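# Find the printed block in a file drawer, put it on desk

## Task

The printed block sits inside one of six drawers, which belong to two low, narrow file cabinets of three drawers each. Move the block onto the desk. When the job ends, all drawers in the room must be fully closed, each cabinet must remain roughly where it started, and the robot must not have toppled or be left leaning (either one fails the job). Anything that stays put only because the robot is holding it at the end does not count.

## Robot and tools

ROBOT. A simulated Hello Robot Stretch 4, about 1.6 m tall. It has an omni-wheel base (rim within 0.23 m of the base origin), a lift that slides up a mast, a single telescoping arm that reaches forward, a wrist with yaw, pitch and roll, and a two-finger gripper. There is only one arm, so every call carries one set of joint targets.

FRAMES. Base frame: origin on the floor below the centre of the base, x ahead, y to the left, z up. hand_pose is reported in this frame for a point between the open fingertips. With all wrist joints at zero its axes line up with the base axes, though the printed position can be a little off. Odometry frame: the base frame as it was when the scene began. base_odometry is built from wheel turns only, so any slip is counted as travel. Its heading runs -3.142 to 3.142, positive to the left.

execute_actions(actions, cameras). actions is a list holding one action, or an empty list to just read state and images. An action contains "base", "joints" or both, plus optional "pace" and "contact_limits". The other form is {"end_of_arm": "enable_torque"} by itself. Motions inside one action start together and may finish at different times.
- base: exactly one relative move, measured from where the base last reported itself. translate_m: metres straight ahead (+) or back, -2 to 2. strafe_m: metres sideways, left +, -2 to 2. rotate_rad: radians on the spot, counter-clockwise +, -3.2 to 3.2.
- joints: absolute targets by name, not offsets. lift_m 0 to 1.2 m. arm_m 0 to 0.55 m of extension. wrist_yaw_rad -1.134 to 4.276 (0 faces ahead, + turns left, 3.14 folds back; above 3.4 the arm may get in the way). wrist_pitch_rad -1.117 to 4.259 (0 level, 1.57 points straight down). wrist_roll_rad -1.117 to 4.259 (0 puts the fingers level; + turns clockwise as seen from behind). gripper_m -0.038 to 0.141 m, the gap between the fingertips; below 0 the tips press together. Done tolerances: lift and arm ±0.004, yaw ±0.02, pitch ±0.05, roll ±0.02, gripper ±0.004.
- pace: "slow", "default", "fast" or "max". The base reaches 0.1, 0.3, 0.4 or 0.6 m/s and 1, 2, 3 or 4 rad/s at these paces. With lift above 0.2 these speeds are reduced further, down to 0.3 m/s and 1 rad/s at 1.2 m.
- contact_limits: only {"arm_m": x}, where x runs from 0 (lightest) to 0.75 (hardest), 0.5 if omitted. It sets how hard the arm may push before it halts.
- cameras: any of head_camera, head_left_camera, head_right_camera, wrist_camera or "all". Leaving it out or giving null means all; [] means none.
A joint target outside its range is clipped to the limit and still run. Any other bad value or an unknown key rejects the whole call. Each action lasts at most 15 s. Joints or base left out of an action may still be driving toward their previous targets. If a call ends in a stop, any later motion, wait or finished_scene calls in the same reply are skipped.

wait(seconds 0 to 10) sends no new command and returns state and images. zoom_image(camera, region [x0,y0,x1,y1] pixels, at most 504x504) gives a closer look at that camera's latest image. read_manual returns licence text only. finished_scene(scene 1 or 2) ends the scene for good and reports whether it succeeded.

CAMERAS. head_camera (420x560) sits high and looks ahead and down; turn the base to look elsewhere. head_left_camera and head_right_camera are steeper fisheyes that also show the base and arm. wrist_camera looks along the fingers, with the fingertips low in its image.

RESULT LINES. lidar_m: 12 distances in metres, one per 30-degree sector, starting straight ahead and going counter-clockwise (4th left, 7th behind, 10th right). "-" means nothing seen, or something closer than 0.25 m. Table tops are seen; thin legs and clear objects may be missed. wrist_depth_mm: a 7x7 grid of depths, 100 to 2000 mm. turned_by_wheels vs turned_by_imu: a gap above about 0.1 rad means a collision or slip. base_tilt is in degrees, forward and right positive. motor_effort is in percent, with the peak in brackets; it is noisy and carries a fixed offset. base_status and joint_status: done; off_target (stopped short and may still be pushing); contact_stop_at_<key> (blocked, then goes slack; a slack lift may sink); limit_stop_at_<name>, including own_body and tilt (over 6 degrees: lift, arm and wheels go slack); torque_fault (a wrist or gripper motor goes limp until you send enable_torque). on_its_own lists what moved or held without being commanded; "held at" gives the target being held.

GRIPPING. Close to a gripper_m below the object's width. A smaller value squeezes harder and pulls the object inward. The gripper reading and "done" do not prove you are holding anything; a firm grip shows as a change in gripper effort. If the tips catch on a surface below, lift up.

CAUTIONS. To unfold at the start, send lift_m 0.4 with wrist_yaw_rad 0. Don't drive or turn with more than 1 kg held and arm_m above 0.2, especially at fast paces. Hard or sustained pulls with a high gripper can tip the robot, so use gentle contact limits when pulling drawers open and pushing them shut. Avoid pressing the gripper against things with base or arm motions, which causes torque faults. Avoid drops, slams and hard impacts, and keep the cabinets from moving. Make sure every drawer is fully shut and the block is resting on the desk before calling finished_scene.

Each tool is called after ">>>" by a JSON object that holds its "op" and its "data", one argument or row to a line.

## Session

>>> {"op": "execute_actions", "data": {
  "actions": [
    {"base":{"rotate_rad":1.6},"joints":{"lift_m":0.4,"wrist_yaw_rad":0}}
  ],
  "cameras": ["head_left_camera","head_right_camera"]
}}

Scene clock: 2.40 s.
base_odometry: x=+0.000 y=+0.000 heading=+1.599 (m, m, rad; odometry frame)
turned_by_wheels: +1.599 (rad since the last result)
turned_by_imu: +1.611 (rad since the last result)
base_tilt: forward=-0.2 right=-0.3 (deg)
lidar_m: 0.85 0.73 0.68 0.87 1.68 1.21 1.24 2.97 1.18 0.69 0.65 1.39
base_status: done
joint_positions: lift_m=+0.400 arm_m=-0.002 wrist_yaw_rad=+0.000 wrist_pitch_rad=+0.009 wrist_roll_rad=-0.019 gripper_m=+0.057
joint_status: all done
motor_effort: lift_m=+20(21) arm_m=+0(0) wrist_yaw_rad=-1(7) wrist_pitch_rad=-8(8) wrist_roll_rad=+1(2) gripper_m=-2(2) wheel_0=-5(12) wheel_1=-6(10) wheel_2=-4(10) (%)
hand_pose: x=+0.4573 y=-0.0873 z=+0.5753 quat_wxyz=(+1.000, -0.009, +0.005, +0.000) (m; base frame)
wrist_depth_mm: 530 615 732 904 1182 1708 - / 530 615 732 891 1160 1708 - / 535 615 723 891 1160 1661 - / 530 615 723 891 1160 1576 - / 525 603 715 878 1118 1618 - / 521 603 212 866 195 1618 1808 / 521 580 699 142 1118 1255 1308
pictures: head_left_camera, head_right_camera
Images, in order (width x height): head_left_camera 420x672, head_right_camera 420x672.

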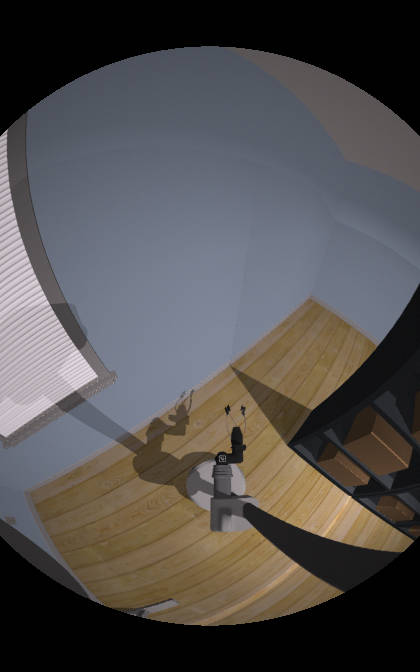

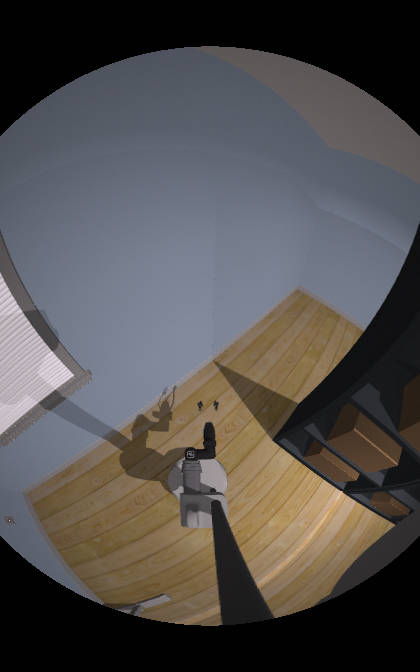

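>>> {"op": "execute_actions", "data": {
  "actions": [
    {"base":{"rotate_rad":-0.72},"joints":{"wrist_pitch_rad":1.0}}
  ],
  "cameras": ["head_camera","head_left_camera"]
}}

Scene clock: 7.27 s.
base_odometry: x=+0.000 y=+0.000 heading=+0.880 (m, m, rad; odometry frame)
turned_by_wheels: -0.719 (rad since the last result)
turned_by_imu: -0.724 (rad since the last result)
base_tilt: forward=-0.2 right=-0.1 (deg)
lidar_m: 2.01 0.95 0.75 0.69 0.76 1.21 1.77 1.19 1.71 1.73 0.83 0.66
base_status: done
joint_positions: lift_m=+0.400 arm_m=-0.002 wrist_yaw_rad=+0.000 wrist_pitch_rad=+1.001 wrist_roll_rad=-0.019 gripper_m=+0.057
joint_status: all done
motor_effort: lift_m=+19(20) arm_m=+0(0) wrist_yaw_rad=+2(1) wrist_pitch_rad=-3(6) wrist_roll_rad=-1(1) gripper_m=-4(2) wheel_0=+5(7) wheel_1=+5(10) wheel_2=+3(10) (%)
hand_pose: x=+0.3243 y=-0.0874 z=+0.3351 quat_wxyz=(+0.877, -0.008, +0.480, +0.004) (m; base frame)
wrist_depth_mm: 960 976 946 946 842 449 750 / 854 842 842 831 798 691 699 / 750 741 741 732 707 621 634 / 676 668 668 668 654 640 634 / 609 603 615 615 609 603 597 / 554 554 213 554 195 549 544 / 517 512 512 142 517 504 512
pictures: head_camera, head_left_camera
Images, in order (width x height): head_camera 420x560, head_left_camera 420x672.

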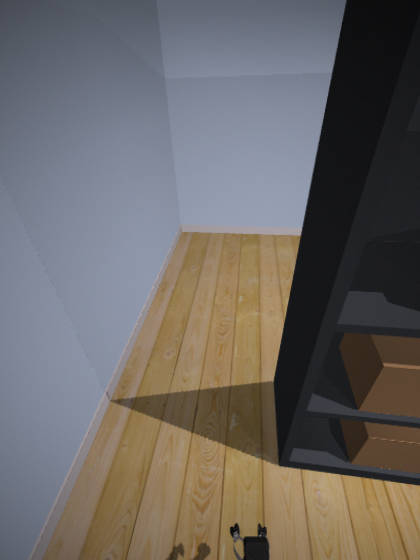

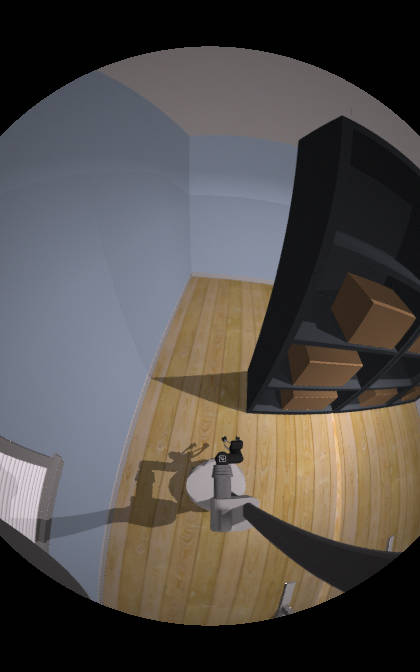

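>>> {"op": "execute_actions", "data": {
  "actions": [
    {"base":{"rotate_rad":-0.07}}
  ],
  "cameras": []
}}

>>> {"op": "execute_actions", "data": {
  "actions": [
    {"base":{"strafe_m":0.25}}
  ],
  "cameras": []
}}

>>> {"op": "execute_actions", "data": {
  "actions": [
    {"base":{"translate_m":1.4}}
  ],
  "cameras": ["head_left_camera"]
}}

Scene clock: 15.27 s.
base_odometry: x=+0.000 y=+0.000 heading=+0.811 (m, m, rad; odometry frame)
turned_by_wheels: -0.069 (rad since the last result)
turned_by_imu: -0.069 (rad since the last result)
base_tilt: forward=-0.3 right=-0.3 (deg)
lidar_m: 0.99 1.01 0.75 0.70 0.75 1.11 1.78 1.20 1.55 2.10 0.87 0.66
base_status: done
joint_positions: lift_m=+0.400 arm_m=-0.002 wrist_yaw_rad=+0.000 wrist_pitch_rad=+1.001 wrist_roll_rad=-0.019 gripper_m=+0.057
joint_status: not commanded
motor_effort: lift_m=+19(19) arm_m=+0(1) wrist_yaw_rad=+0(1) wrist_pitch_rad=-4(3) wrist_roll_rad=-1(0) gripper_m=-3(3) wheel_0=+5(8) wheel_1=+5(10) wheel_2=+4(9) (%)
hand_pose: x=+0.3243 y=-0.0874 z=+0.3351 quat_wxyz=(+0.877, -0.008, +0.480, +0.004) (m; base frame)
wrist_depth_mm: 960 960 946 946 554 809 647 / 854 842 831 831 559 723 634 / 750 750 750 732 647 634 634 / 668 668 668 668 661 661 654 / 615 609 609 609 603 603 603 / 559 554 211 559 195 554 549 / 517 512 512 142 517 508 512
pictures: none
No camera images: the call's "cameras" was empty. Leave "cameras" out to get every camera's image.

Scene clock: 17.40 s.
base_odometry: x=-0.181 y=+0.172 heading=+0.811 (m, m, rad; odometry frame)
turned_by_wheels: +0.000 (rad since the last result)
turned_by_imu: +0.000 (rad since the last result)
base_tilt: forward=-0.3 right=-0.2 (deg)
lidar_m: 1.62 0.68 0.49 0.46 0.47 0.70 1.78 1.30 1.53 2.18 0.87 0.81
base_status: done
joint_positions: lift_m=+0.400 arm_m=-0.002 wrist_yaw_rad=+0.000 wrist_pitch_rad=+1.001 wrist_roll_rad=-0.019 gripper_m=+0.057
joint_status: not commanded
motor_effort: lift_m=+19(19) arm_m=+0(0) wrist_yaw_rad=+0(1) wrist_pitch_rad=-3(4) wrist_roll_rad=+1(0) gripper_m=-3(3) wheel_0=-3(11) wheel_1=+2(12) wheel_2=+0(2) (%)
hand_pose: x=+0.3243 y=-0.0874 z=+0.3351 quat_wxyz=(+0.877, -0.008, +0.480, +0.004) (m; base frame)
wrist_depth_mm: 809 946 946 931 946 778 549 / 788 842 831 831 842 788 549 / 732 741 741 741 732 723 627 / 676 676 668 661 668 668 661 / 603 609 609 609 609 597 597 / 554 554 212 554 195 549 544 / 512 512 512 142 512 508 512
pictures: none
No camera images: the call's "cameras" was empty. Leave "cameras" out to get every camera's image.

Scene clock: 23.57 s.
base_odometry: x=+0.782 y=+1.187 heading=+0.812 (m, m, rad; odometry frame)
turned_by_wheels: +0.001 (rad since the last result)
turned_by_imu: +0.001 (rad since the last result)
base_tilt: forward=-0.2 right=-0.2 (deg)
lidar_m: 1.40 0.56 0.41 0.40 0.44 0.64 1.93 0.70 0.56 1.37 2.09 1.60
base_status: done
joint_positions: lift_m=+0.400 arm_m=-0.002 wrist_yaw_rad=+0.000 wrist_pitch_rad=+1.001 wrist_roll_rad=-0.019 gripper_m=+0.057
joint_status: not commanded
motor_effort: lift_m=+19(19) arm_m=+0(1) wrist_yaw_rad=+1(1) wrist_pitch_rad=-5(4) wrist_roll_rad=+1(1) gripper_m=-3(3) wheel_0=+5(8) wheel_1=+5(10) wheel_2=-3(13) (%)
hand_pose: x=+0.3243 y=-0.0874 z=+0.3351 quat_wxyz=(+0.877, -0.008, +0.480, +0.004) (m; base frame)
wrist_depth_mm: 699 917 946 946 946 946 946 / 699 842 831 831 831 842 831 / 683 741 741 741 741 732 741 / 654 676 676 676 668 661 661 / 609 609 609 609 609 603 603 / 554 554 212 559 195 549 549 / 517 508 517 142 517 508 512
pictures: head_left_camera
Images, in order (width x height): head_left_camera 420x672.

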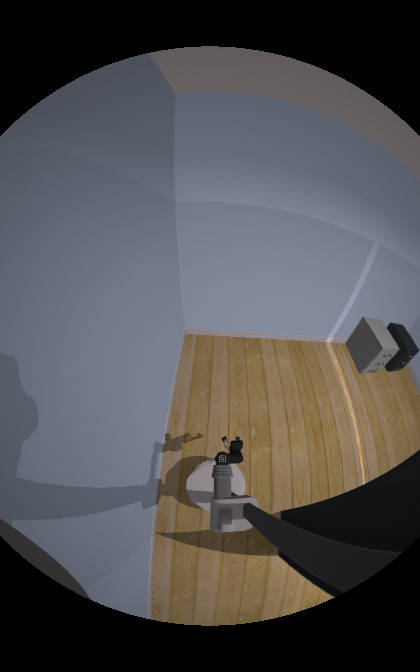

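>>> {"op": "execute_actions", "data": {
  "actions": [
    {"base":{"rotate_rad":-0.04}}
  ],
  "cameras": []
}}

>>> {"op": "execute_actions", "data": {
  "actions": [
    {"base":{"translate_m":0.3}}
  ],
  "cameras": []
}}

>>> {"op": "execute_actions", "data": {
  "actions": [
    {"base":{"strafe_m":-1.9},"joints":{"wrist_pitch_rad":0,"wrist_roll_rad":1.57,"lift_m":0.258,"gripper_m":0.07}}
  ],
  "cameras": ["head_camera","wrist_camera","head_left_camera"]
}}

Scene clock: 31.53 s.
base_odometry: x=+0.783 y=+1.187 heading=+0.773 (m, m, rad; odometry frame)
turned_by_wheels: -0.039 (rad since the last result)
turned_by_imu: -0.039 (rad since the last result)
base_tilt: forward=-0.2 right=-0.2 (deg)
lidar_m: 1.55 0.57 0.44 0.40 0.44 0.59 1.69 0.72 0.59 1.17 2.09 1.62
base_status: done
joint_positions: lift_m=+0.400 arm_m=-0.002 wrist_yaw_rad=+0.000 wrist_pitch_rad=+1.001 wrist_roll_rad=-0.019 gripper_m=+0.057
joint_status: not commanded
motor_effort: lift_m=+19(19) arm_m=+0(1) wrist_yaw_rad=+0(0) wrist_pitch_rad=-5(5) wrist_roll_rad=+1(2) gripper_m=-5(2) wheel_0=+4(8) wheel_1=+5(8) wheel_2=+5(6) (%)
hand_pose: x=+0.3243 y=-0.0874 z=+0.3351 quat_wxyz=(+0.877, -0.008, +0.480, +0.004) (m; base frame)
wrist_depth_mm: 750 946 946 931 946 946 931 / 732 842 831 820 831 831 831 / 715 750 750 741 732 732 750 / 654 668 676 668 668 661 661 / 609 603 609 609 609 603 597 / 554 554 211 554 195 554 549 / 517 512 512 143 512 504 512
pictures: none
No camera images: the call's "cameras" was empty. Leave "cameras" out to get every camera's image.

Scene clock: 34.00 s.
base_odometry: x=+0.997 y=+1.397 heading=+0.773 (m, m, rad; odometry frame)
turned_by_wheels: +0.001 (rad since the last result)
turned_by_imu: +0.001 (rad since the last result)
base_tilt: forward=-0.2 right=-0.1 (deg)
lidar_m: 1.21 0.58 0.41 0.38 0.42 0.60 1.76 0.78 0.85 2.39 1.81 1.28
base_status: done
joint_positions: lift_m=+0.400 arm_m=-0.002 wrist_yaw_rad=+0.000 wrist_pitch_rad=+1.001 wrist_roll_rad=-0.019 gripper_m=+0.057
joint_status: not commanded
motor_effort: lift_m=+19(19) arm_m=+0(1) wrist_yaw_rad=+2(0) wrist_pitch_rad=-4(4) wrist_roll_rad=+0(1) gripper_m=-4(4) wheel_0=+5(10) wheel_1=+5(9) wheel_2=-2(13) (%)
hand_pose: x=+0.3243 y=-0.0874 z=+0.3351 quat_wxyz=(+0.877, -0.008, +0.480, +0.004) (m; base frame)
wrist_depth_mm: 741 946 946 946 960 946 931 / 715 842 831 831 831 831 842 / 715 741 741 741 741 741 741 / 654 676 668 668 668 661 661 / 609 609 609 609 609 603 603 / 554 554 212 554 195 549 549 / 517 508 512 142 517 504 508
pictures: none
No camera images: the call's "cameras" was empty. Leave "cameras" out to get every camera's image.

Scene clock: 41.67 s.
base_odometry: x=+2.324 y=+0.037 heading=+0.773 (m, m, rad; odometry frame)
turned_by_wheels: +0.000 (rad since the last result)
turned_by_imu: +0.008 (rad since the last result)
base_tilt: forward=-0.3 right=-0.1 (deg)
lidar_m: 0.64 1.26 1.78 2.32 0.86 0.64 0.60 0.63 0.91 1.40 0.92 0.66
base_status: done
joint_positions: lift_m=+0.258 arm_m=-0.002 wrist_yaw_rad=+0.000 wrist_pitch_rad=+0.003 wrist_roll_rad=+1.569 gripper_m=+0.070
joint_status: all done
motor_effort: lift_m=+15(19) arm_m=-1(0) wrist_yaw_rad=+0(1) wrist_pitch_rad=-8(14) wrist_roll_rad=+0(6) gripper_m=-2(2) wheel_0=+3(15) wheel_1=-2(12) wheel_2=+0(2) (%)
hand_pose: x=+0.4572 y=-0.0874 z=+0.4356 quat_wxyz=(+0.708, +0.707, +0.001, -0.001) (m; base frame)
wrist_depth_mm: 991 991 991 691 715 554 459 / 976 991 991 452 455 455 459 / 991 991 991 452 452 455 459 / 991 991 976 452 455 459 459 / 991 1008 976 452 455 459 459 / 991 991 212 452 201 455 459 / 991 991 991 143 452 459 603
pictures: head_camera, head_left_camera, wrist_camera
Images, in order (width x height): head_camera 420x560, head_left_camera 420x672, wrist_camera 616x392.

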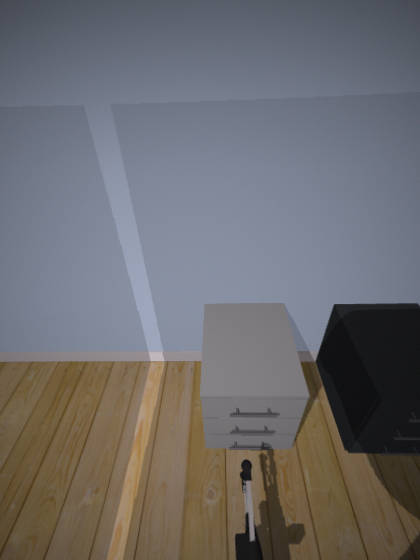

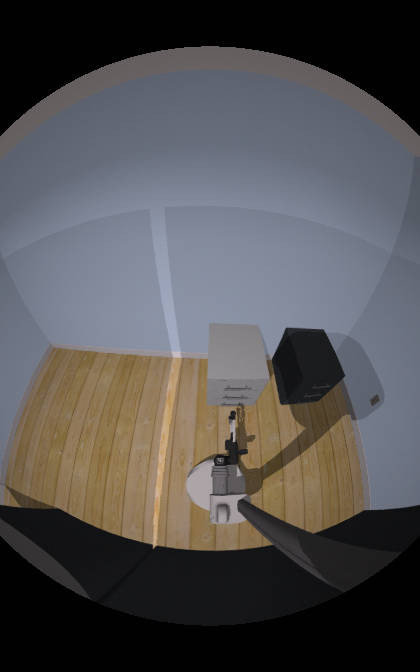

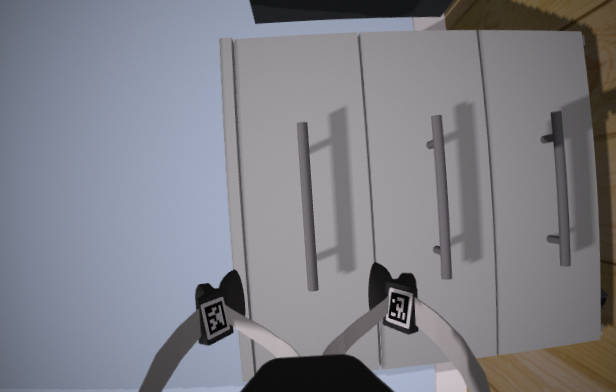

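>>> {"op": "execute_actions", "data": {
  "actions": [
    {"base":{"translate_m":-0.14},"joints":{"arm_m":0.25}}
  ],
  "cameras": ["wrist_camera"]
}}

Scene clock: 49.27 s.
base_odometry: x=+2.224 y=-0.060 heading=+0.773 (m, m, rad; odometry frame)
turned_by_wheels: -0.001 (rad since the last result)
turned_by_imu: +0.000 (rad since the last result)
base_tilt: forward=-0.2 right=-0.1 (deg)
lidar_m: 0.76 1.43 1.98 2.31 0.67 0.48 0.45 0.48 0.71 1.39 1.06 0.81
base_status: done
joint_positions: lift_m=+0.258 arm_m=+0.249 wrist_yaw_rad=+0.000 wrist_pitch_rad=+0.002 wrist_roll_rad=+1.570 gripper_m=+0.070
joint_status: all done
motor_effort: lift_m=+15(15) arm_m=+6(5) wrist_yaw_rad=+1(1) wrist_pitch_rad=-7(9) wrist_roll_rad=+0(1) gripper_m=-3(2) wheel_0=-4(8) wheel_1=-6(10) wheel_2=+2(13) (%)
hand_pose: x=+0.7083 y=-0.0874 z=+0.4357 quat_wxyz=(+0.708, +0.707, +0.001, -0.001) (m; base frame)
wrist_depth_mm: 891 878 340 342 342 345 347 / 878 878 340 342 343 345 347 / 866 891 340 340 342 345 345 / 878 891 340 340 343 345 347 / 866 878 340 340 343 343 345 / 878 878 212 340 202 345 345 / 878 878 338 143 343 345 347
pictures: wrist_camera
Images, in order (width x height): wrist_camera 616x392.

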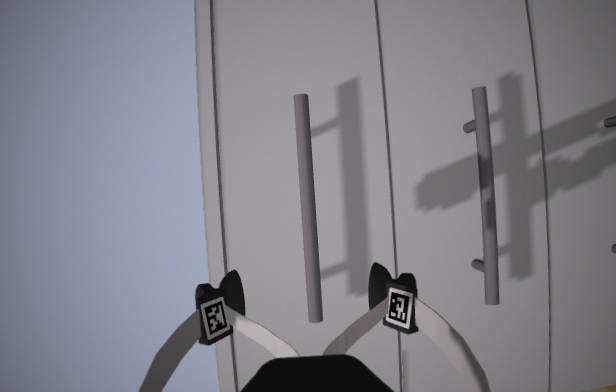

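>>> {"op": "execute_actions", "data": {
  "actions": [
    {"joints":{"arm_m":0.347}}
  ],
  "cameras": []
}}

>>> {"op": "execute_actions", "data": {
  "actions": [
    {"joints":{"gripper_m":-0.02}}
  ],
  "cameras": []
}}

>>> {"op": "execute_actions", "data": {
  "actions": [
    {"joints":{"arm_m":0.04},"pace":"slow"}
  ],
  "cameras": ["head_camera"]
}}

>>> {"op": "zoom_image", "data": {
  "camera": "head_camera",
  "region": [150,340,330,520]
}}

Scene clock: 57.73 s.
base_odometry: x=+2.224 y=-0.060 heading=+0.773 (m, m, rad; odometry frame)
turned_by_wheels: +0.000 (rad since the last result)
turned_by_imu: +0.001 (rad since the last result)
base_tilt: forward=-0.3 right=-0.1 (deg)
lidar_m: 0.76 1.43 1.98 2.29 0.66 0.46 0.46 0.46 0.68 1.41 1.06 0.81
base_status: not commanded
joint_positions: lift_m=+0.258 arm_m=+0.345 wrist_yaw_rad=-0.001 wrist_pitch_rad=+0.002 wrist_roll_rad=+1.570 gripper_m=+0.070
joint_status: all done
motor_effort: lift_m=+15(15) arm_m=+9(9) wrist_yaw_rad=+3(5) wrist_pitch_rad=-6(7) wrist_roll_rad=+0(0) gripper_m=-3(2) wheel_0=-3(4) wheel_1=-6(6) wheel_2=+2(2) (%)
hand_pose: x=+0.8047 y=-0.0878 z=+0.4358 quat_wxyz=(+0.708, +0.707, +0.000, -0.001) (m; base frame)
wrist_depth_mm: 778 788 245 245 247 248 249 / 778 788 243 245 246 249 217 / 778 778 243 245 246 247 222 / 778 788 243 244 246 247 249 / 788 788 243 244 246 247 249 / 778 788 211 244 198 248 248 / 788 778 243 141 246 248 249
pictures: none
No camera images: the call's "cameras" was empty. Leave "cameras" out to get every camera's image.

Scene clock: 59.37 s.
base_odometry: x=+2.224 y=-0.060 heading=+0.773 (m, m, rad; odometry frame)
turned_by_wheels: +0.000 (rad since the last result)
turned_by_imu: +0.000 (rad since the last result)
base_tilt: forward=-0.3 right=-0.4 (deg)
lidar_m: 0.78 1.43 1.99 2.32 0.65 0.48 0.43 0.47 0.68 1.40 1.09 0.80
base_status: not commanded
joint_positions: lift_m=+0.258 arm_m=+0.346 wrist_yaw_rad=+0.001 wrist_pitch_rad=+0.008 wrist_roll_rad=+1.570 gripper_m=-0.019
joint_status: all done
on_its_own: wrist_pitch_rad is at rest, and its effort (-24) is outside its rest range (-23 to +23)
motor_effort: lift_m=+16(16) arm_m=+4(9) wrist_yaw_rad=-4(6) wrist_pitch_rad=-24(25) wrist_roll_rad=+1(0) gripper_m=-18(19) wheel_0=-3(3) wheel_1=-6(6) wheel_2=+2(2) (%)
hand_pose: x=+0.8058 y=-0.0871 z=+0.4339 quat_wxyz=(+0.708, +0.707, +0.003, -0.002) (m; base frame)
wrist_depth_mm: 768 778 237 240 242 248 249 / 768 778 238 240 241 248 249 / 778 778 238 239 242 247 216 / 778 778 238 239 242 248 220 / 778 788 238 239 241 247 249 / 788 778 236 206 185 247 244 / 768 778 237 149 241 248 249
pictures: none
No camera images: the call's "cameras" was empty. Leave "cameras" out to get every camera's image.

Scene clock: 63.73 s.
base_odometry: x=+2.224 y=-0.060 heading=+0.773 (m, m, rad; odometry frame)
turned_by_wheels: +0.000 (rad since the last result)
turned_by_imu: +0.001 (rad since the last result)
base_tilt: forward=-0.3 right=-0.2 (deg)
lidar_m: 0.51 1.44 1.98 2.30 0.65 0.46 0.43 0.48 0.67 1.41 1.06 0.50
base_status: not commanded
joint_positions: lift_m=+0.258 arm_m=+0.041 wrist_yaw_rad=+0.006 wrist_pitch_rad=+0.010 wrist_roll_rad=+1.570 gripper_m=-0.019
joint_status: all done
on_its_own: wrist_yaw_rad is at rest, and its effort (-17) is outside its rest range (-13 to +13); wrist_pitch_rad is at rest, and its effort (-28) is outside its rest range (-23 to +23)
motor_effort: lift_m=+17(16) arm_m=-7(8) wrist_yaw_rad=-17(19) wrist_pitch_rad=-28(28) wrist_roll_rad=+2(3) gripper_m=-18(19) wheel_0=-2(3) wheel_1=-6(6) wheel_2=+2(2) (%)
hand_pose: x=+0.5011 y=-0.0857 z=+0.4335 quat_wxyz=(+0.708, +0.707, +0.006, -0.001) (m; base frame)
wrist_depth_mm: 1060 1078 236 238 240 778 574 / 1078 1078 236 238 239 554 559 / 1078 1078 236 237 240 559 564 / 1060 1098 236 238 241 559 569 / 1078 1078 237 238 240 559 564 / 1078 1098 236 205 186 559 564 / 1078 1078 208 152 241 707 634
pictures: head_camera
Images, in order (width x height): head_camera 420x560.

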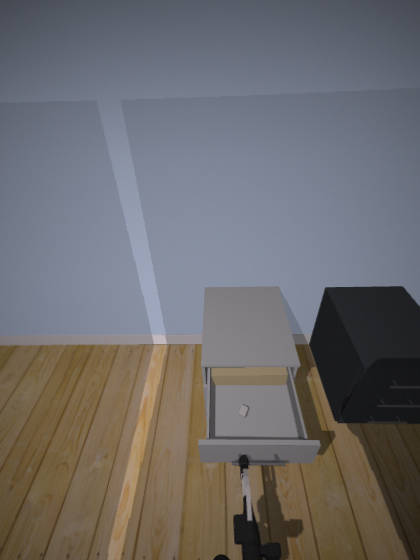

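Region (150, 340, 330, 520) of head_camera's 420x560 image, scaled by 2.800, with more detail than that image has.

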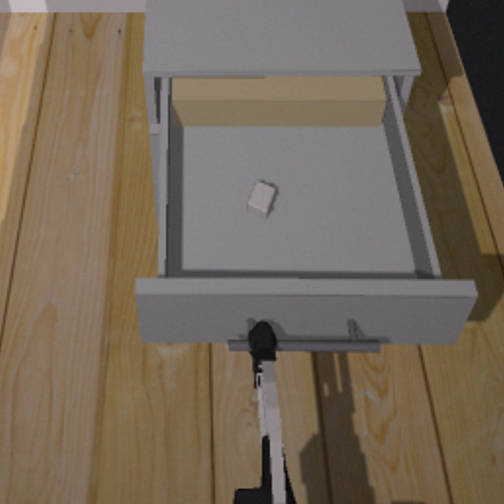

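>>> {"op": "execute_actions", "data": {
  "actions": [
    {"joints":{"gripper_m":0.07}}
  ],
  "cameras": []
}}

>>> {"op": "execute_actions", "data": {
  "actions": [
    {"base":{"translate_m":-0.05},"joints":{"arm_m":0}}
  ],
  "cameras": []
}}

>>> {"op": "execute_actions", "data": {
  "actions": [
    {"joints":{"lift_m":0.66}}
  ],
  "cameras": []
}}

>>> {"op": "execute_actions", "data": {
  "actions": [
    {"base":{"translate_m":0.05},"joints":{"wrist_pitch_rad":1.57,"wrist_roll_rad":0,"arm_m":0.45}}
  ],
  "cameras": ["wrist_camera"]
}}

Scene clock: 73.23 s.
base_odometry: x=+2.224 y=-0.060 heading=+0.773 (m, m, rad; odometry frame)
turned_by_wheels: +0.000 (rad since the last result)
turned_by_imu: +0.001 (rad since the last result)
base_tilt: forward=-0.2 right=-0.2 (deg)
lidar_m: 0.52 1.42 2.00 2.32 0.67 0.48 0.44 0.48 0.68 1.41 1.08 0.52
base_status: not commanded
joint_positions: lift_m=+0.258 arm_m=+0.041 wrist_yaw_rad=+0.000 wrist_pitch_rad=+0.003 wrist_roll_rad=+1.570 gripper_m=+0.070
joint_status: all done
motor_effort: lift_m=+17(17) arm_m=-5(7) wrist_yaw_rad=+1(17) wrist_pitch_rad=-9(28) wrist_roll_rad=+1(2) gripper_m=-2(20) wheel_0=-1(2) wheel_1=-6(6) wheel_2=+2(2) (%)
hand_pose: x=+0.5003 y=-0.0875 z=+0.4354 quat_wxyz=(+0.708, +0.707, +0.001, -0.001) (m; base frame)
wrist_depth_mm: 1078 1078 244 245 247 798 580 / 1078 1098 244 245 247 559 559 / 1078 1078 244 246 247 554 559 / 1078 1098 244 245 247 554 559 / 1078 1098 245 246 247 554 564 / 1098 1098 210 245 202 554 569 / 1078 1098 244 147 246 778 640
pictures: none
No camera images: the call's "cameras" was empty. Leave "cameras" out to get every camera's image.

Scene clock: 74.40 s.
base_odometry: x=+2.188 y=-0.095 heading=+0.772 (m, m, rad; odometry frame)
turned_by_wheels: -0.001 (rad since the last result)
turned_by_imu: -0.001 (rad since the last result)
base_tilt: forward=+0.0 right=-0.3 (deg)
lidar_m: 0.52 1.48 2.06 2.31 0.60 0.43 0.39 0.42 0.61 1.40 1.13 0.57
base_status: done
joint_positions: lift_m=+0.258 arm_m=+0.001 wrist_yaw_rad=+0.000 wrist_pitch_rad=+0.003 wrist_roll_rad=+1.570 gripper_m=+0.070
joint_status: all done
motor_effort: lift_m=+17(17) arm_m=-6(5) wrist_yaw_rad=+0(2) wrist_pitch_rad=-7(10) wrist_roll_rad=+0(4) gripper_m=-5(3) wheel_0=-4(8) wheel_1=-5(9) wheel_2=+1(12) (%)
hand_pose: x=+0.4605 y=-0.0874 z=+0.4355 quat_wxyz=(+0.708, +0.707, +0.001, -0.001) (m; base frame)
wrist_depth_mm: 1160 1182 334 336 1042 798 580 / 1182 1182 334 336 640 647 585 / 1160 1182 334 334 647 647 603 / 1182 1160 1182 334 615 647 615 / 1182 1182 1182 334 338 647 615 / 1182 1160 212 336 202 647 627 / 1182 1182 1182 143 336 778 634
pictures: none
No camera images: the call's "cameras" was empty. Leave "cameras" out to get every camera's image.

Scene clock: 77.03 s.
base_odometry: x=+2.188 y=-0.095 heading=+0.772 (m, m, rad; odometry frame)
turned_by_wheels: +0.000 (rad since the last result)
turned_by_imu: +0.000 (rad since the last result)
base_tilt: forward=-0.1 right=-0.3 (deg)
lidar_m: 0.54 1.49 2.06 2.29 0.58 0.44 0.40 0.43 0.62 1.40 1.14 0.57
base_status: not commanded
joint_positions: lift_m=+0.660 arm_m=+0.001 wrist_yaw_rad=+0.000 wrist_pitch_rad=+0.003 wrist_roll_rad=+1.570 gripper_m=+0.070
joint_status: all done
motor_effort: lift_m=+20(20) arm_m=-6(6) wrist_yaw_rad=+2(0) wrist_pitch_rad=-8(8) wrist_roll_rad=-2(1) gripper_m=-2(2) wheel_0=-3(3) wheel_1=-6(5) wheel_2=+1(1) (%)
hand_pose: x=+0.4605 y=-0.0874 z=+0.8372 quat_wxyz=(+0.708, +0.707, +0.001, -0.001) (m; base frame)
wrist_depth_mm: 1160 1182 1182 1182 1182 1078 1060 / 1160 1182 1160 1205 1205 750 580 / 1182 1182 1182 1182 1205 699 647 / 1182 1182 1182 1205 1205 683 640 / 1182 1182 1205 1182 1205 691 647 / 1182 1182 213 1205 202 1205 878 / 1182 1182 1182 143 1205 1229 1205
pictures: none
No camera images: the call's "cameras" was empty. Leave "cameras" out to get every camera's image.

Scene clock: 79.43 s.
base_odometry: x=+2.224 y=-0.060 heading=+0.773 (m, m, rad; odometry frame)
turned_by_wheels: +0.001 (rad since the last result)
turned_by_imu: +0.001 (rad since the last result)
base_tilt: forward=-0.1 right=-0.2 (deg)
lidar_m: 0.46 1.44 1.98 2.33 0.65 0.48 0.45 0.50 0.68 1.41 1.06 0.50
base_status: done
joint_positions: lift_m=+0.660 arm_m=+0.449 wrist_yaw_rad=+0.000 wrist_pitch_rad=+1.570 wrist_roll_rad=+0.001 gripper_m=+0.070
joint_status: all done
motor_effort: lift_m=+20(20) arm_m=+6(7) wrist_yaw_rad=+0(1) wrist_pitch_rad=+0(6) wrist_roll_rad=-1(7) gripper_m=-2(2) wheel_0=+5(8) wheel_1=+4(9) wheel_2=-3(11) (%)
hand_pose: x=+0.6201 y=-0.0874 z=+0.5495 quat_wxyz=(+0.707, +0.000, +0.707, +0.000) (m; base frame)
wrist_depth_mm: 768 332 327 330 336 340 640 / 768 778 402 404 404 407 492 / 759 768 402 404 407 407 508 / 759 768 402 402 404 404 340 / 759 759 397 402 402 404 343 / 759 759 212 399 197 402 334 / 759 759 324 142 315 281 294
pictures: wrist_camera
Images, in order (width x height): wrist_camera 616x392.

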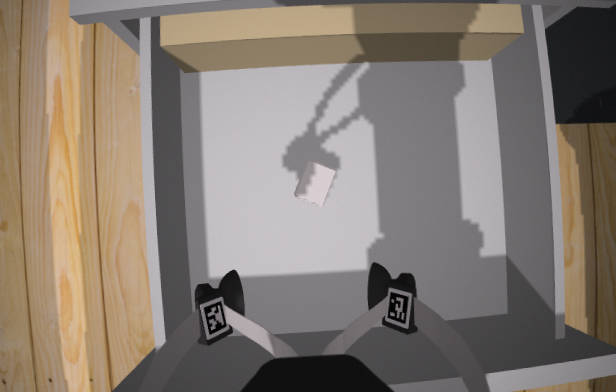

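>>> {"op": "execute_actions", "data": {
  "actions": [
    {"joints":{"arm_m":0.525,"wrist_roll_rad":0.33,"lift_m":0.56}}
  ],
  "cameras": ["wrist_camera"]
}}

Scene clock: 87.10 s.
base_odometry: x=+2.224 y=-0.060 heading=+0.773 (m, m, rad; odometry frame)
turned_by_wheels: +0.000 (rad since the last result)
turned_by_imu: +0.001 (rad since the last result)
base_tilt: forward=-0.3 right=-0.2 (deg)
lidar_m: 0.49 1.43 1.99 2.33 0.66 0.48 0.45 0.47 0.69 1.41 1.04 0.51
base_status: not commanded
joint_positions: lift_m=+0.560 arm_m=+0.524 wrist_yaw_rad=+0.000 wrist_pitch_rad=+1.570 wrist_roll_rad=+0.329 gripper_m=+0.070
joint_status: all done
motor_effort: lift_m=+15(19) arm_m=+6(7) wrist_yaw_rad=+0(1) wrist_pitch_rad=-1(2) wrist_roll_rad=+1(4) gripper_m=-2(4) wheel_0=+5(5) wheel_1=+4(4) wheel_2=-3(3) (%)
hand_pose: x=+0.6951 y=-0.0874 z=+0.4499 quat_wxyz=(+0.698, +0.116, +0.697, -0.116) (m; base frame)
wrist_depth_mm: 152 153 153 227 230 286 253 / 152 153 226 264 304 306 270 / 213 228 300 303 304 306 294 / 230 298 300 301 301 306 306 / 236 293 298 300 303 304 306 / 661 257 213 300 197 304 304 / 661 219 298 142 301 303 304
pictures: wrist_camera
Images, in order (width x height): wrist_camera 616x392.

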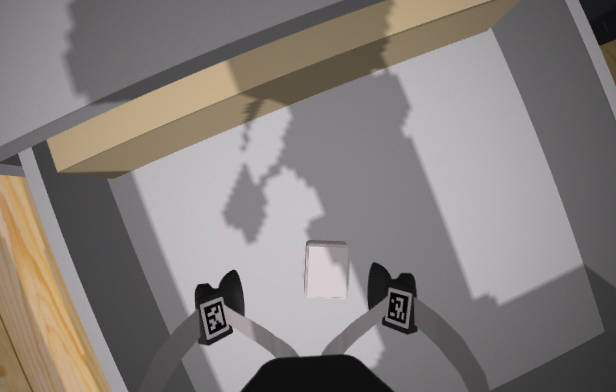

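>>> {"op": "execute_actions", "data": {
  "actions": [
    {"base":{"strafe_m":-0.017},"joints":{"lift_m":0.505},"pace":"slow"}
  ],
  "cameras": ["wrist_camera"]
}}

>>> {"op": "execute_actions", "data": {
  "actions": [
    {"joints":{"gripper_m":-0.005}}
  ],
  "cameras": []
}}

>>> {"op": "execute_actions", "data": {
  "actions": [
    {"joints":{"lift_m":0.7}}
  ],
  "cameras": ["wrist_camera"]
}}

Scene clock: 97.67 s.
base_odometry: x=+2.235 y=-0.072 heading=+0.773 (m, m, rad; odometry frame)
turned_by_wheels: +0.000 (rad since the last result)
turned_by_imu: +0.001 (rad since the last result)
base_tilt: forward=-0.3 right=-0.2 (deg)
lidar_m: 0.45 1.41 1.96 2.34 0.67 0.46 0.43 0.48 0.70 1.40 1.08 0.46
base_status: done
joint_positions: lift_m=+0.505 arm_m=+0.524 wrist_yaw_rad=+0.000 wrist_pitch_rad=+1.570 wrist_roll_rad=+0.329 gripper_m=+0.070
joint_status: all done
motor_effort: lift_m=+15(15) arm_m=+6(6) wrist_yaw_rad=+0(1) wrist_pitch_rad=+0(0) wrist_roll_rad=+1(0) gripper_m=-2(3) wheel_0=+6(7) wheel_1=-7(9) wheel_2=+0(3) (%)
hand_pose: x=+0.6951 y=-0.0874 z=+0.3949 quat_wxyz=(+0.698, +0.116, +0.697, -0.116) (m; base frame)
wrist_depth_mm: 105 170 171 180 229 250 - / 170 170 199 247 249 250 249 / 177 226 246 247 248 250 251 / 239 244 245 246 248 249 251 / 225 244 245 245 247 249 249 / 206 243 213 217 196 249 249 / 195 236 244 142 246 248 249
pictures: wrist_camera
Images, in order (width x height): wrist_camera 616x392.

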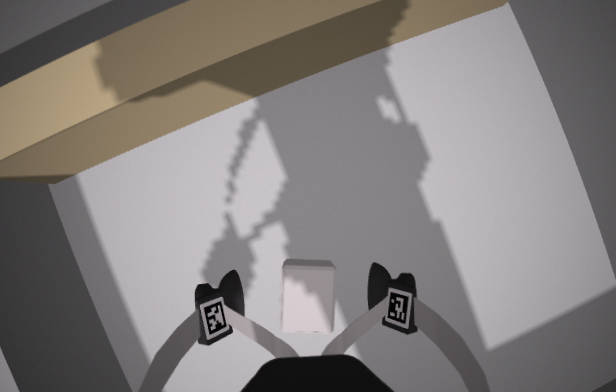

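Scene clock: 99.20 s.
base_odometry: x=+2.235 y=-0.072 heading=+0.773 (m, m, rad; odometry frame)
turned_by_wheels: +0.000 (rad since the last result)
turned_by_imu: +0.000 (rad since the last result)
base_tilt: forward=-0.2 right=-0.1 (deg)
lidar_m: 0.45 1.41 1.96 2.31 0.66 0.48 0.46 0.49 0.66 1.39 1.08 0.48
base_status: not commanded
joint_positions: lift_m=+0.505 arm_m=+0.524 wrist_yaw_rad=+0.000 wrist_pitch_rad=+1.570 wrist_roll_rad=+0.329 gripper_m=-0.004
joint_status: all done
motor_effort: lift_m=+15(15) arm_m=+6(6) wrist_yaw_rad=+0(1) wrist_pitch_rad=+0(0) wrist_roll_rad=+2(2) gripper_m=-19(18) wheel_0=+6(7) wheel_1=-7(6) wheel_2=+0(0) (%)
hand_pose: x=+0.6951 y=-0.0874 z=+0.3949 quat_wxyz=(+0.698, +0.116, +0.697, -0.116) (m; base frame)
wrist_depth_mm: 105 170 171 180 229 250 - / 169 170 199 247 249 250 250 / 177 225 246 247 249 250 251 / 238 244 246 246 248 249 250 / 225 244 245 247 247 248 250 / 206 242 207 208 186 248 249 / 195 223 243 245 246 247 249
pictures: none
No camera images: the call's "cameras" was empty. Leave "cameras" out to get every camera's image.

Scene clock: 101.10 s.
base_odometry: x=+2.235 y=-0.072 heading=+0.773 (m, m, rad; odometry frame)
turned_by_wheels: +0.000 (rad since the last result)
turned_by_imu: +0.000 (rad since the last result)
base_tilt: forward=-0.3 right=-0.2 (deg)
lidar_m: 0.49 1.42 1.95 2.31 0.65 0.47 0.45 0.48 0.71 1.39 1.09 0.46
base_status: not commanded
joint_positions: lift_m=+0.700 arm_m=+0.524 wrist_yaw_rad=+0.000 wrist_pitch_rad=+1.570 wrist_roll_rad=+0.329 gripper_m=-0.004
joint_status: all done
motor_effort: lift_m=+20(21) arm_m=+6(6) wrist_yaw_rad=+0(1) wrist_pitch_rad=+0(0) wrist_roll_rad=+2(1) gripper_m=-20(19) wheel_0=+7(6) wheel_1=-7(7) wheel_2=+0(0) (%)
hand_pose: x=+0.6951 y=-0.0874 z=+0.5895 quat_wxyz=(+0.698, +0.116, +0.697, -0.116) (m; base frame)
wrist_depth_mm: 290 291 293 294 297 307 574 / 290 290 293 296 382 741 831 / 289 291 364 442 445 436 831 / 296 384 442 442 442 430 831 / 798 798 439 442 445 442 820 / 788 798 207 207 186 439 373 / 798 798 377 439 415 324 317
pictures: wrist_camera
Images, in order (width x height): wrist_camera 616x392.

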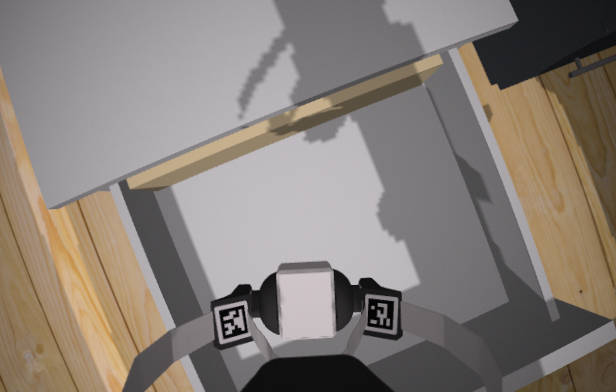

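>>> {"op": "execute_actions", "data": {
  "actions": [
    {"base":{"translate_m":-0.08},"joints":{"arm_m":0.0,"wrist_pitch_rad":0,"wrist_roll_rad":0}}
  ],
  "cameras": []
}}

>>> {"op": "execute_actions", "data": {
  "actions": [
    {"joints":{"lift_m":0.285}}
  ],
  "cameras": ["wrist_camera"]
}}

Scene clock: 109.07 s.
base_odometry: x=+2.178 y=-0.128 heading=+0.772 (m, m, rad; odometry frame)
turned_by_wheels: -0.001 (rad since the last result)
turned_by_imu: +0.000 (rad since the last result)
base_tilt: forward=-0.3 right=-0.3 (deg)
lidar_m: 0.57 1.51 2.08 1.41 0.55 0.40 0.38 0.40 0.55 1.38 1.18 0.59
base_status: done
joint_positions: lift_m=+0.700 arm_m=+0.001 wrist_yaw_rad=+0.000 wrist_pitch_rad=+0.003 wrist_roll_rad=+0.001 gripper_m=-0.004
joint_status: all done
motor_effort: lift_m=+20(21) arm_m=-6(7) wrist_yaw_rad=+1(0) wrist_pitch_rad=-8(14) wrist_roll_rad=-1(7) gripper_m=-19(18) wheel_0=-3(9) wheel_1=-6(10) wheel_2=+3(11) (%)
hand_pose: x=+0.4605 y=-0.0874 z=+0.8772 quat_wxyz=(+1.000, +0.000, +0.001, +0.000) (m; base frame)
wrist_depth_mm: 1229 1205 1229 1229 1229 1229 1229 / 1229 1229 1229 1229 1229 1205 1229 / 1229 1255 1229 1205 1229 1229 1229 / 1205 1205 1229 1229 1229 1229 1229 / 1229 1205 1205 1229 1229 1229 1229 / 1229 1205 206 207 186 1229 1182 / 1205 1205 1205 976 960 891 842
pictures: none
No camera images: the call's "cameras" was empty. Leave "cameras" out to get every camera's image.

Scene clock: 111.73 s.
base_odometry: x=+2.178 y=-0.128 heading=+0.772 (m, m, rad; odometry frame)
turned_by_wheels: +0.000 (rad since the last result)
turned_by_imu: +0.000 (rad since the last result)
base_tilt: forward=+0.0 right=-0.3 (deg)
lidar_m: 0.55 1.48 2.10 1.42 0.55 0.39 0.37 0.40 0.58 1.36 1.19 0.57
base_status: not commanded
joint_positions: lift_m=+0.285 arm_m=+0.001 wrist_yaw_rad=+0.000 wrist_pitch_rad=+0.003 wrist_roll_rad=+0.001 gripper_m=-0.004
joint_status: all done
motor_effort: lift_m=+15(19) arm_m=-6(6) wrist_yaw_rad=+1(0) wrist_pitch_rad=-8(8) wrist_roll_rad=-1(3) gripper_m=-21(20) wheel_0=-3(3) wheel_1=-6(6) wheel_2=+3(3) (%)
hand_pose: x=+0.4605 y=-0.0874 z=+0.4626 quat_wxyz=(+1.000, +0.000, +0.001, +0.000) (m; base frame)
wrist_depth_mm: 1229 1229 1229 1205 1229 1229 1229 / 1205 1205 1229 1229 1229 1205 1229 / 1229 1229 1229 1229 1229 1229 1229 / 1205 1229 1229 1229 1042 1008 732 / 1205 364 364 366 366 368 683 / 1205 364 207 207 186 366 691 / 1205 362 362 364 366 366 707
pictures: wrist_camera
Images, in order (width x height): wrist_camera 616x392.

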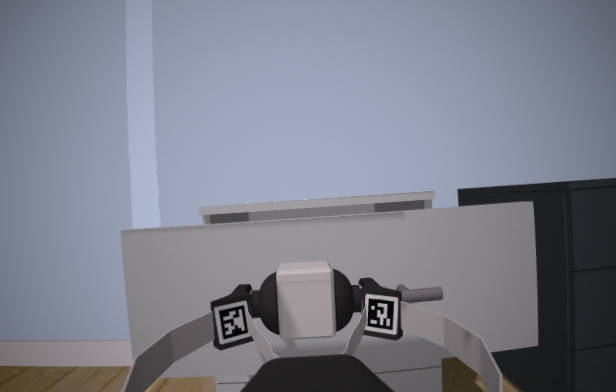

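>>> {"op": "execute_actions", "data": {
  "actions": [
    {"joints":{"arm_m":0.47,"lift_m":0.289},"pace":"slow","contact_limits":{"arm_m":0.2}}
  ],
  "cameras": ["wrist_camera"]
}}

Scene clock: 122.90 s.
base_odometry: x=+2.178 y=-0.128 heading=+0.772 (m, m, rad; odometry frame)
turned_by_wheels: +0.000 (rad since the last result)
turned_by_imu: +0.001 (rad since the last result)
base_tilt: forward=-0.2 right=-0.3 (deg)
lidar_m: 0.85 1.51 2.09 1.41 0.54 0.38 0.37 0.38 0.59 1.39 1.20 0.92
base_status: not commanded
joint_positions: lift_m=+0.289 arm_m=+0.441 wrist_yaw_rad=-0.002 wrist_pitch_rad=+0.002 wrist_roll_rad=+0.001 gripper_m=-0.004
joint_status: arm_m contact_stop (moved +0.440 of +0.469); the others done
on_its_own: arm_m is slack since a contact_stop (your +0.470 is given up)
motor_effort: lift_m=+18(21) arm_m=+0(16) wrist_yaw_rad=+6(24) wrist_pitch_rad=-6(8) wrist_roll_rad=+0(1) gripper_m=-16(19) wheel_0=+0(3) wheel_1=-3(6) wheel_2=-5(5) (%)
contact_limits: arm_m 0.2
hand_pose: x=+0.9007 y=-0.0879 z=+0.4664 quat_wxyz=(+1.000, +0.000, +0.001, -0.001) (m; base frame)
wrist_depth_mm: 778 788 788 788 778 788 788 / 778 778 778 778 778 788 788 / 778 778 788 788 778 788 778 / 768 768 778 778 394 234 233 / 231 231 232 232 232 233 233 / 231 230 201 202 184 231 234 / 231 230 217 202 203 198 -
pictures: wrist_camera
Images, in order (width x height): wrist_camera 616x392.

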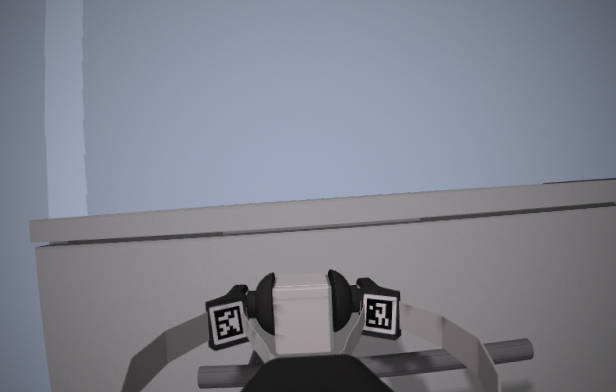

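>>> {"op": "execute_actions", "data": {
  "actions": [
    {"base":{"translate_m":0.1},"joints":{"arm_m":0.0,"lift_m":0.29}}
  ],
  "cameras": ["wrist_camera"]
}}

>>> {"op": "execute_actions", "data": {
  "actions": [
    {"base":{"strafe_m":1.9}}
  ],
  "cameras": ["head_left_camera"]
}}

Scene clock: 130.30 s.
base_odometry: x=+2.250 y=-0.059 heading=+0.773 (m, m, rad; odometry frame)
turned_by_wheels: +0.001 (rad since the last result)
turned_by_imu: +0.001 (rad since the last result)
base_tilt: forward=-0.3 right=-0.3 (deg)
lidar_m: 0.76 1.40 1.99 2.33 0.69 0.49 0.47 0.52 0.72 1.39 1.04 0.78
base_status: done
joint_positions: lift_m=+0.290 arm_m=+0.001 wrist_yaw_rad=+0.000 wrist_pitch_rad=+0.003 wrist_roll_rad=+0.001 gripper_m=-0.004
joint_status: all done
motor_effort: lift_m=+20(18) arm_m=-6(7) wrist_yaw_rad=+0(4) wrist_pitch_rad=-8(11) wrist_roll_rad=-1(3) gripper_m=-21(19) wheel_0=+4(12) wheel_1=+5(10) wheel_2=-2(8) (%)
hand_pose: x=+0.4605 y=-0.0874 z=+0.4672 quat_wxyz=(+1.000, +0.000, +0.001, +0.000) (m; base frame)
wrist_depth_mm: 1118 1118 1118 1138 1138 1138 1118 / 1098 1118 1138 1138 1138 1138 1138 / 1118 1138 1118 1138 1118 1138 1118 / 1098 1098 1118 1118 931 1118 741 / 1118 1118 569 574 574 946 715 / 1118 1118 207 203 186 917 732 / 1098 1098 569 203 574 569 741
pictures: wrist_camera
Images, in order (width x height): wrist_camera 616x392.

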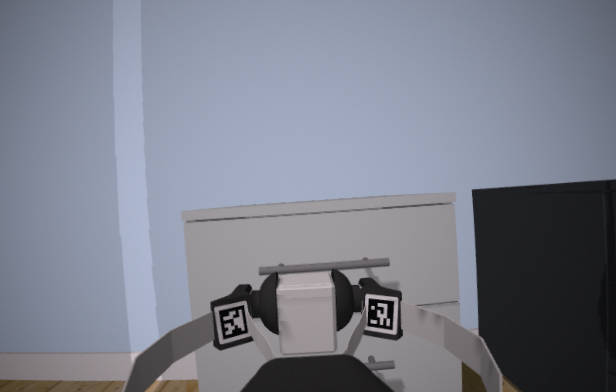

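Scene clock: 137.97 s.
base_odometry: x=+0.923 y=+1.301 heading=+0.773 (m, m, rad; odometry frame)
turned_by_wheels: +0.000 (rad since the last result)
turned_by_imu: -0.004 (rad since the last result)
base_tilt: forward=-0.2 right=-0.3 (deg)
lidar_m: 1.38 0.61 0.45 0.42 0.43 0.66 1.81 0.74 0.68 1.92 1.95 1.44
base_status: done
joint_positions: lift_m=+0.290 arm_m=+0.001 wrist_yaw_rad=+0.000 wrist_pitch_rad=+0.003 wrist_roll_rad=+0.001 gripper_m=-0.004
joint_status: not commanded
motor_effort: lift_m=+19(20) arm_m=-6(6) wrist_yaw_rad=+1(0) wrist_pitch_rad=-8(8) wrist_roll_rad=-2(4) gripper_m=-20(20) wheel_0=-4(11) wheel_1=+3(14) wheel_2=+0(1) (%)
hand_pose: x=+0.4605 y=-0.0874 z=+0.4673 quat_wxyz=(+1.000, +0.000, +0.001, +0.000) (m; base frame)
wrist_depth_mm: 778 1160 1160 1182 1160 1182 1182 / 768 1160 1160 1160 1182 1160 1182 / 768 1138 1160 1160 1182 1182 1160 / 759 1138 1160 1160 1182 1160 1160 / 741 1098 1160 1160 1160 1182 1160 / 732 1060 206 202 186 1182 1160 / 715 842 1138 203 1160 976 1078
pictures: head_left_camera
Images, in order (width x height): head_left_camera 420x672.

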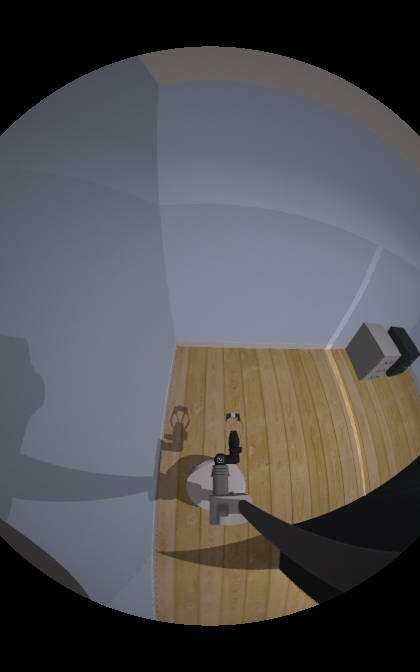

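>>> {"op": "execute_actions", "data": {
  "actions": [
    {"base":{"translate_m":-1.6}}
  ],
  "cameras": []
}}

>>> {"op": "execute_actions", "data": {
  "actions": [
    {"base":{"rotate_rad":-2.4},"joints":{"lift_m":0.75}}
  ],
  "cameras": ["head_camera","head_left_camera"]
}}

Scene clock: 149.43 s.
base_odometry: x=-0.223 y=+0.185 heading=+0.772 (m, m, rad; odometry frame)
turned_by_wheels: +0.000 (rad since the last result)
turned_by_imu: +0.000 (rad since the last result)
base_tilt: forward=-0.4 right=-0.2 (deg)
lidar_m: 1.71 0.64 0.45 0.42 0.42 0.58 1.75 1.33 1.40 2.49 0.95 0.83
base_status: done
joint_positions: lift_m=+0.290 arm_m=+0.001 wrist_yaw_rad=+0.000 wrist_pitch_rad=+0.003 wrist_roll_rad=+0.001 gripper_m=-0.004
joint_status: not commanded
motor_effort: lift_m=+19(20) arm_m=-6(6) wrist_yaw_rad=+0(1) wrist_pitch_rad=-8(8) wrist_roll_rad=-2(0) gripper_m=-19(20) wheel_0=-4(9) wheel_1=-4(9) wheel_2=+2(14) (%)
hand_pose: x=+0.4605 y=-0.0874 z=+0.4673 quat_wxyz=(+1.000, +0.000, +0.001, +0.000) (m; base frame)
wrist_depth_mm: 820 1229 - - - 759 554 / 820 1229 - - - 778 554 / 820 1205 - - - 809 569 / 809 1205 - - - 820 580 / 788 1160 - - - 842 585 / 768 1118 206 203 186 788 591 / 759 904 1138 204 1138 691 609
pictures: none
No camera images: the call's "cameras" was empty. Leave "cameras" out to get every camera's image.

Scene clock: 152.23 s.
base_odometry: x=-0.223 y=+0.185 heading=-1.627 (m, m, rad; odometry frame)
turned_by_wheels: -2.399 (rad since the last result)
turned_by_imu: -2.417 (rad since the last result)
base_tilt: forward=-0.2 right=-0.2 (deg)
lidar_m: 1.35 1.85 1.51 0.83 0.92 1.03 0.55 0.45 0.40 0.50 0.82 1.74
base_status: done
joint_positions: lift_m=+0.750 arm_m=+0.001 wrist_yaw_rad=+0.000 wrist_pitch_rad=+0.003 wrist_roll_rad=+0.001 gripper_m=-0.004
joint_status: all done
motor_effort: lift_m=+19(20) arm_m=-6(6) wrist_yaw_rad=+1(0) wrist_pitch_rad=-7(8) wrist_roll_rad=-3(2) gripper_m=-20(20) wheel_0=+4(10) wheel_1=+4(11) wheel_2=+3(11) (%)
hand_pose: x=+0.4605 y=-0.0875 z=+0.9273 quat_wxyz=(+1.000, +0.000, +0.001, +0.000) (m; base frame)
wrist_depth_mm: - - - 1983 1661 1397 1255 / - - - 1983 1661 1430 1255 / - - - - 1708 1430 1255 / - - - 1983 1661 1464 1255 / - - - - 1756 1464 1255 / - - 206 203 185 1430 1281 / - - - 204 1661 1366 1281
pictures: head_camera, head_left_camera
Images, in order (width x height): head_camera 420x560, head_left_camera 420x672.

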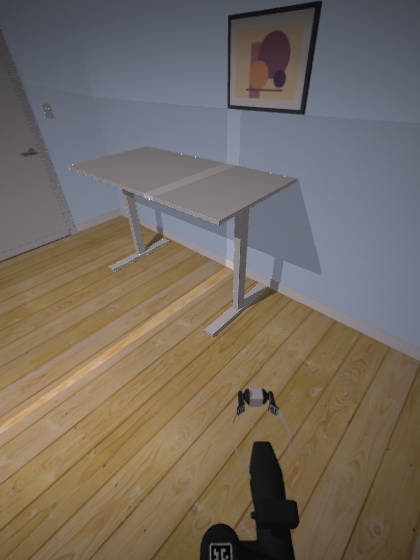

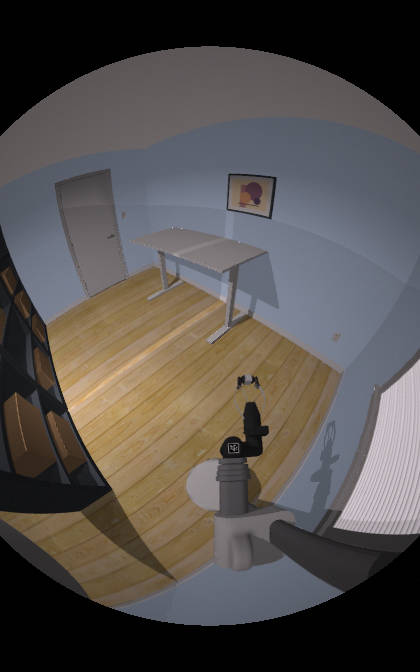

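>>> {"op": "execute_actions", "data": {
  "actions": [
    {"base":{"rotate_rad":0.12},"joints":{"lift_m":1.15}}
  ],
  "cameras": []
}}

>>> {"op": "execute_actions", "data": {
  "actions": [
    {"base":{"translate_m":1.15},"joints":{"wrist_pitch_rad":1.57}}
  ],
  "cameras": ["head_camera","wrist_camera"]
}}

Scene clock: 163.83 s.
base_odometry: x=-0.223 y=+0.185 heading=-1.508 (m, m, rad; odometry frame)
turned_by_wheels: +0.119 (rad since the last result)
turned_by_imu: +0.121 (rad since the last result)
base_tilt: forward=-0.2 right=-0.3 (deg)
lidar_m: 1.30 2.33 1.22 0.84 1.17 0.83 0.52 0.43 0.41 0.52 1.12 1.54
base_status: done
joint_positions: lift_m=+1.150 arm_m=+0.001 wrist_yaw_rad=+0.000 wrist_pitch_rad=+0.003 wrist_roll_rad=+0.001 gripper_m=-0.004
joint_status: all done
motor_effort: lift_m=+20(22) arm_m=-6(6) wrist_yaw_rad=+0(1) wrist_pitch_rad=-9(8) wrist_roll_rad=-1(1) gripper_m=-19(19) wheel_0=-5(8) wheel_1=-5(9) wheel_2=-4(10) (%)
hand_pose: x=+0.4605 y=-0.0874 z=+1.3273 quat_wxyz=(+1.000, +0.000, +0.001, +0.000) (m; base frame)
wrist_depth_mm: - - - - 1808 1464 1308 / - - - - 1863 1499 1281 / - - - - 1808 1499 1308 / - - - - 1863 1537 1308 / - - - - 1863 1537 1281 / - - 206 203 186 1499 1336 / - - - 203 1708 1397 1336
pictures: none
No camera images: the call's "cameras" was empty. Leave "cameras" out to get every camera's image.

Scene clock: 169.17 s.
base_odometry: x=-0.150 y=-0.962 heading=-1.507 (m, m, rad; odometry frame)
turned_by_wheels: +0.001 (rad since the last result)
turned_by_imu: +0.002 (rad since the last result)
base_tilt: forward=-0.3 right=-0.1 (deg)
lidar_m: 0.30 0.57 2.38 1.58 1.42 1.45 1.49 1.27 1.31 1.12 0.25 0.25
base_status: done
joint_positions: lift_m=+1.150 arm_m=+0.001 wrist_yaw_rad=+0.000 wrist_pitch_rad=+1.570 wrist_roll_rad=+0.001 gripper_m=-0.004
joint_status: all done
motor_effort: lift_m=+18(20) arm_m=-6(6) wrist_yaw_rad=+1(1) wrist_pitch_rad=-1(7) wrist_roll_rad=-2(1) gripper_m=-19(20) wheel_0=+4(8) wheel_1=+4(10) wheel_2=-1(14) (%)
hand_pose: x=+0.1721 y=-0.0874 z=+1.0396 quat_wxyz=(+0.707, +0.000, +0.707, +0.000) (m; base frame)
wrist_depth_mm: 1255 1255 317 317 320 322 324 / 1281 1255 1281 317 320 320 322 / 1255 1281 1255 317 319 319 1182 / 1255 1255 1281 1281 317 320 1281 / 1229 1255 1060 1042 1281 1281 1281 / 1229 1255 207 203 185 1281 1281 / 1255 1255 1255 203 1281 1281 1281
pictures: head_camera, wrist_camera
Images, in order (width x height): head_camera 420x560, wrist_camera 616x392.

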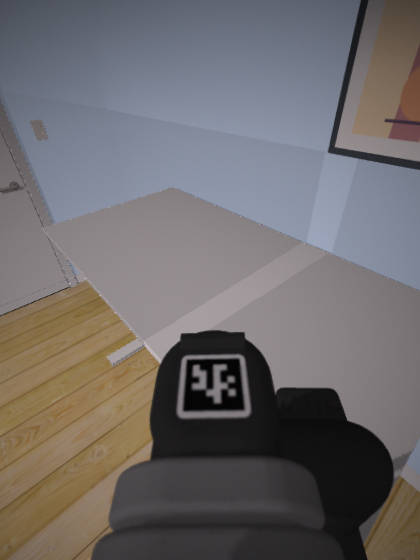

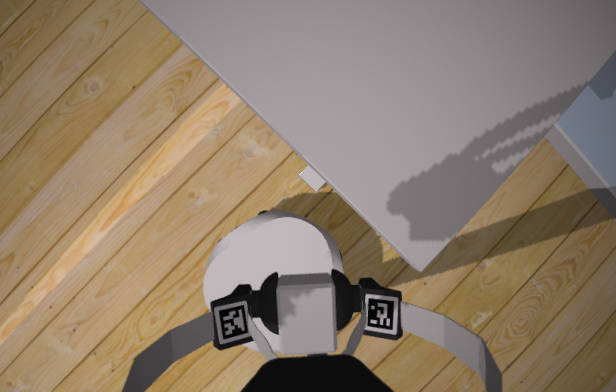

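>>> {"op": "execute_actions", "data": {
  "actions": [
    {"joints":{"arm_m":0.3}}
  ],
  "cameras": ["wrist_camera"]
}}

Scene clock: 174.33 s.
base_odometry: x=-0.150 y=-0.962 heading=-1.507 (m, m, rad; odometry frame)
turned_by_wheels: +0.000 (rad since the last result)
turned_by_imu: +0.001 (rad since the last result)
base_tilt: forward=-0.4 right=-0.2 (deg)
lidar_m: 0.29 0.55 2.40 1.57 1.40 1.43 1.47 1.29 1.30 1.12 0.25 0.25
base_status: not commanded
joint_positions: lift_m=+1.150 arm_m=+0.299 wrist_yaw_rad=+0.000 wrist_pitch_rad=+1.570 wrist_roll_rad=+0.000 gripper_m=-0.004
joint_status: all done
motor_effort: lift_m=+19(19) arm_m=+6(9) wrist_yaw_rad=+0(0) wrist_pitch_rad=+0(1) wrist_roll_rad=-1(1) gripper_m=-21(20) wheel_0=+4(5) wheel_1=+4(4) wheel_2=-1(1) (%)
hand_pose: x=+0.4701 y=-0.0874 z=+1.0396 quat_wxyz=(+0.707, +0.000, +0.707, +0.000) (m; base frame)
wrist_depth_mm: 312 312 315 315 317 319 320 / 309 310 314 315 317 319 320 / 310 312 312 314 317 317 319 / 309 312 314 314 315 317 319 / 1255 309 312 312 317 315 317 / 1229 312 206 203 185 315 317 / 1229 1255 309 204 314 315 317
pictures: wrist_camera
Images, in order (width x height): wrist_camera 616x392.

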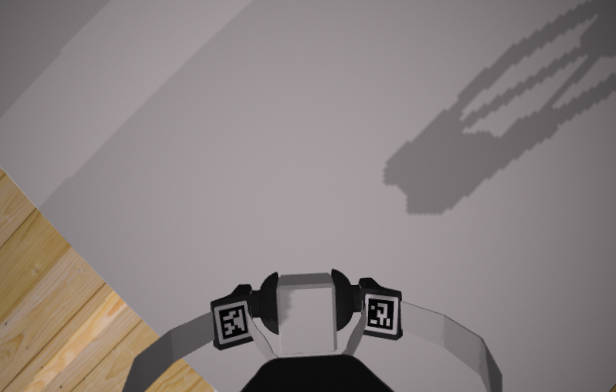

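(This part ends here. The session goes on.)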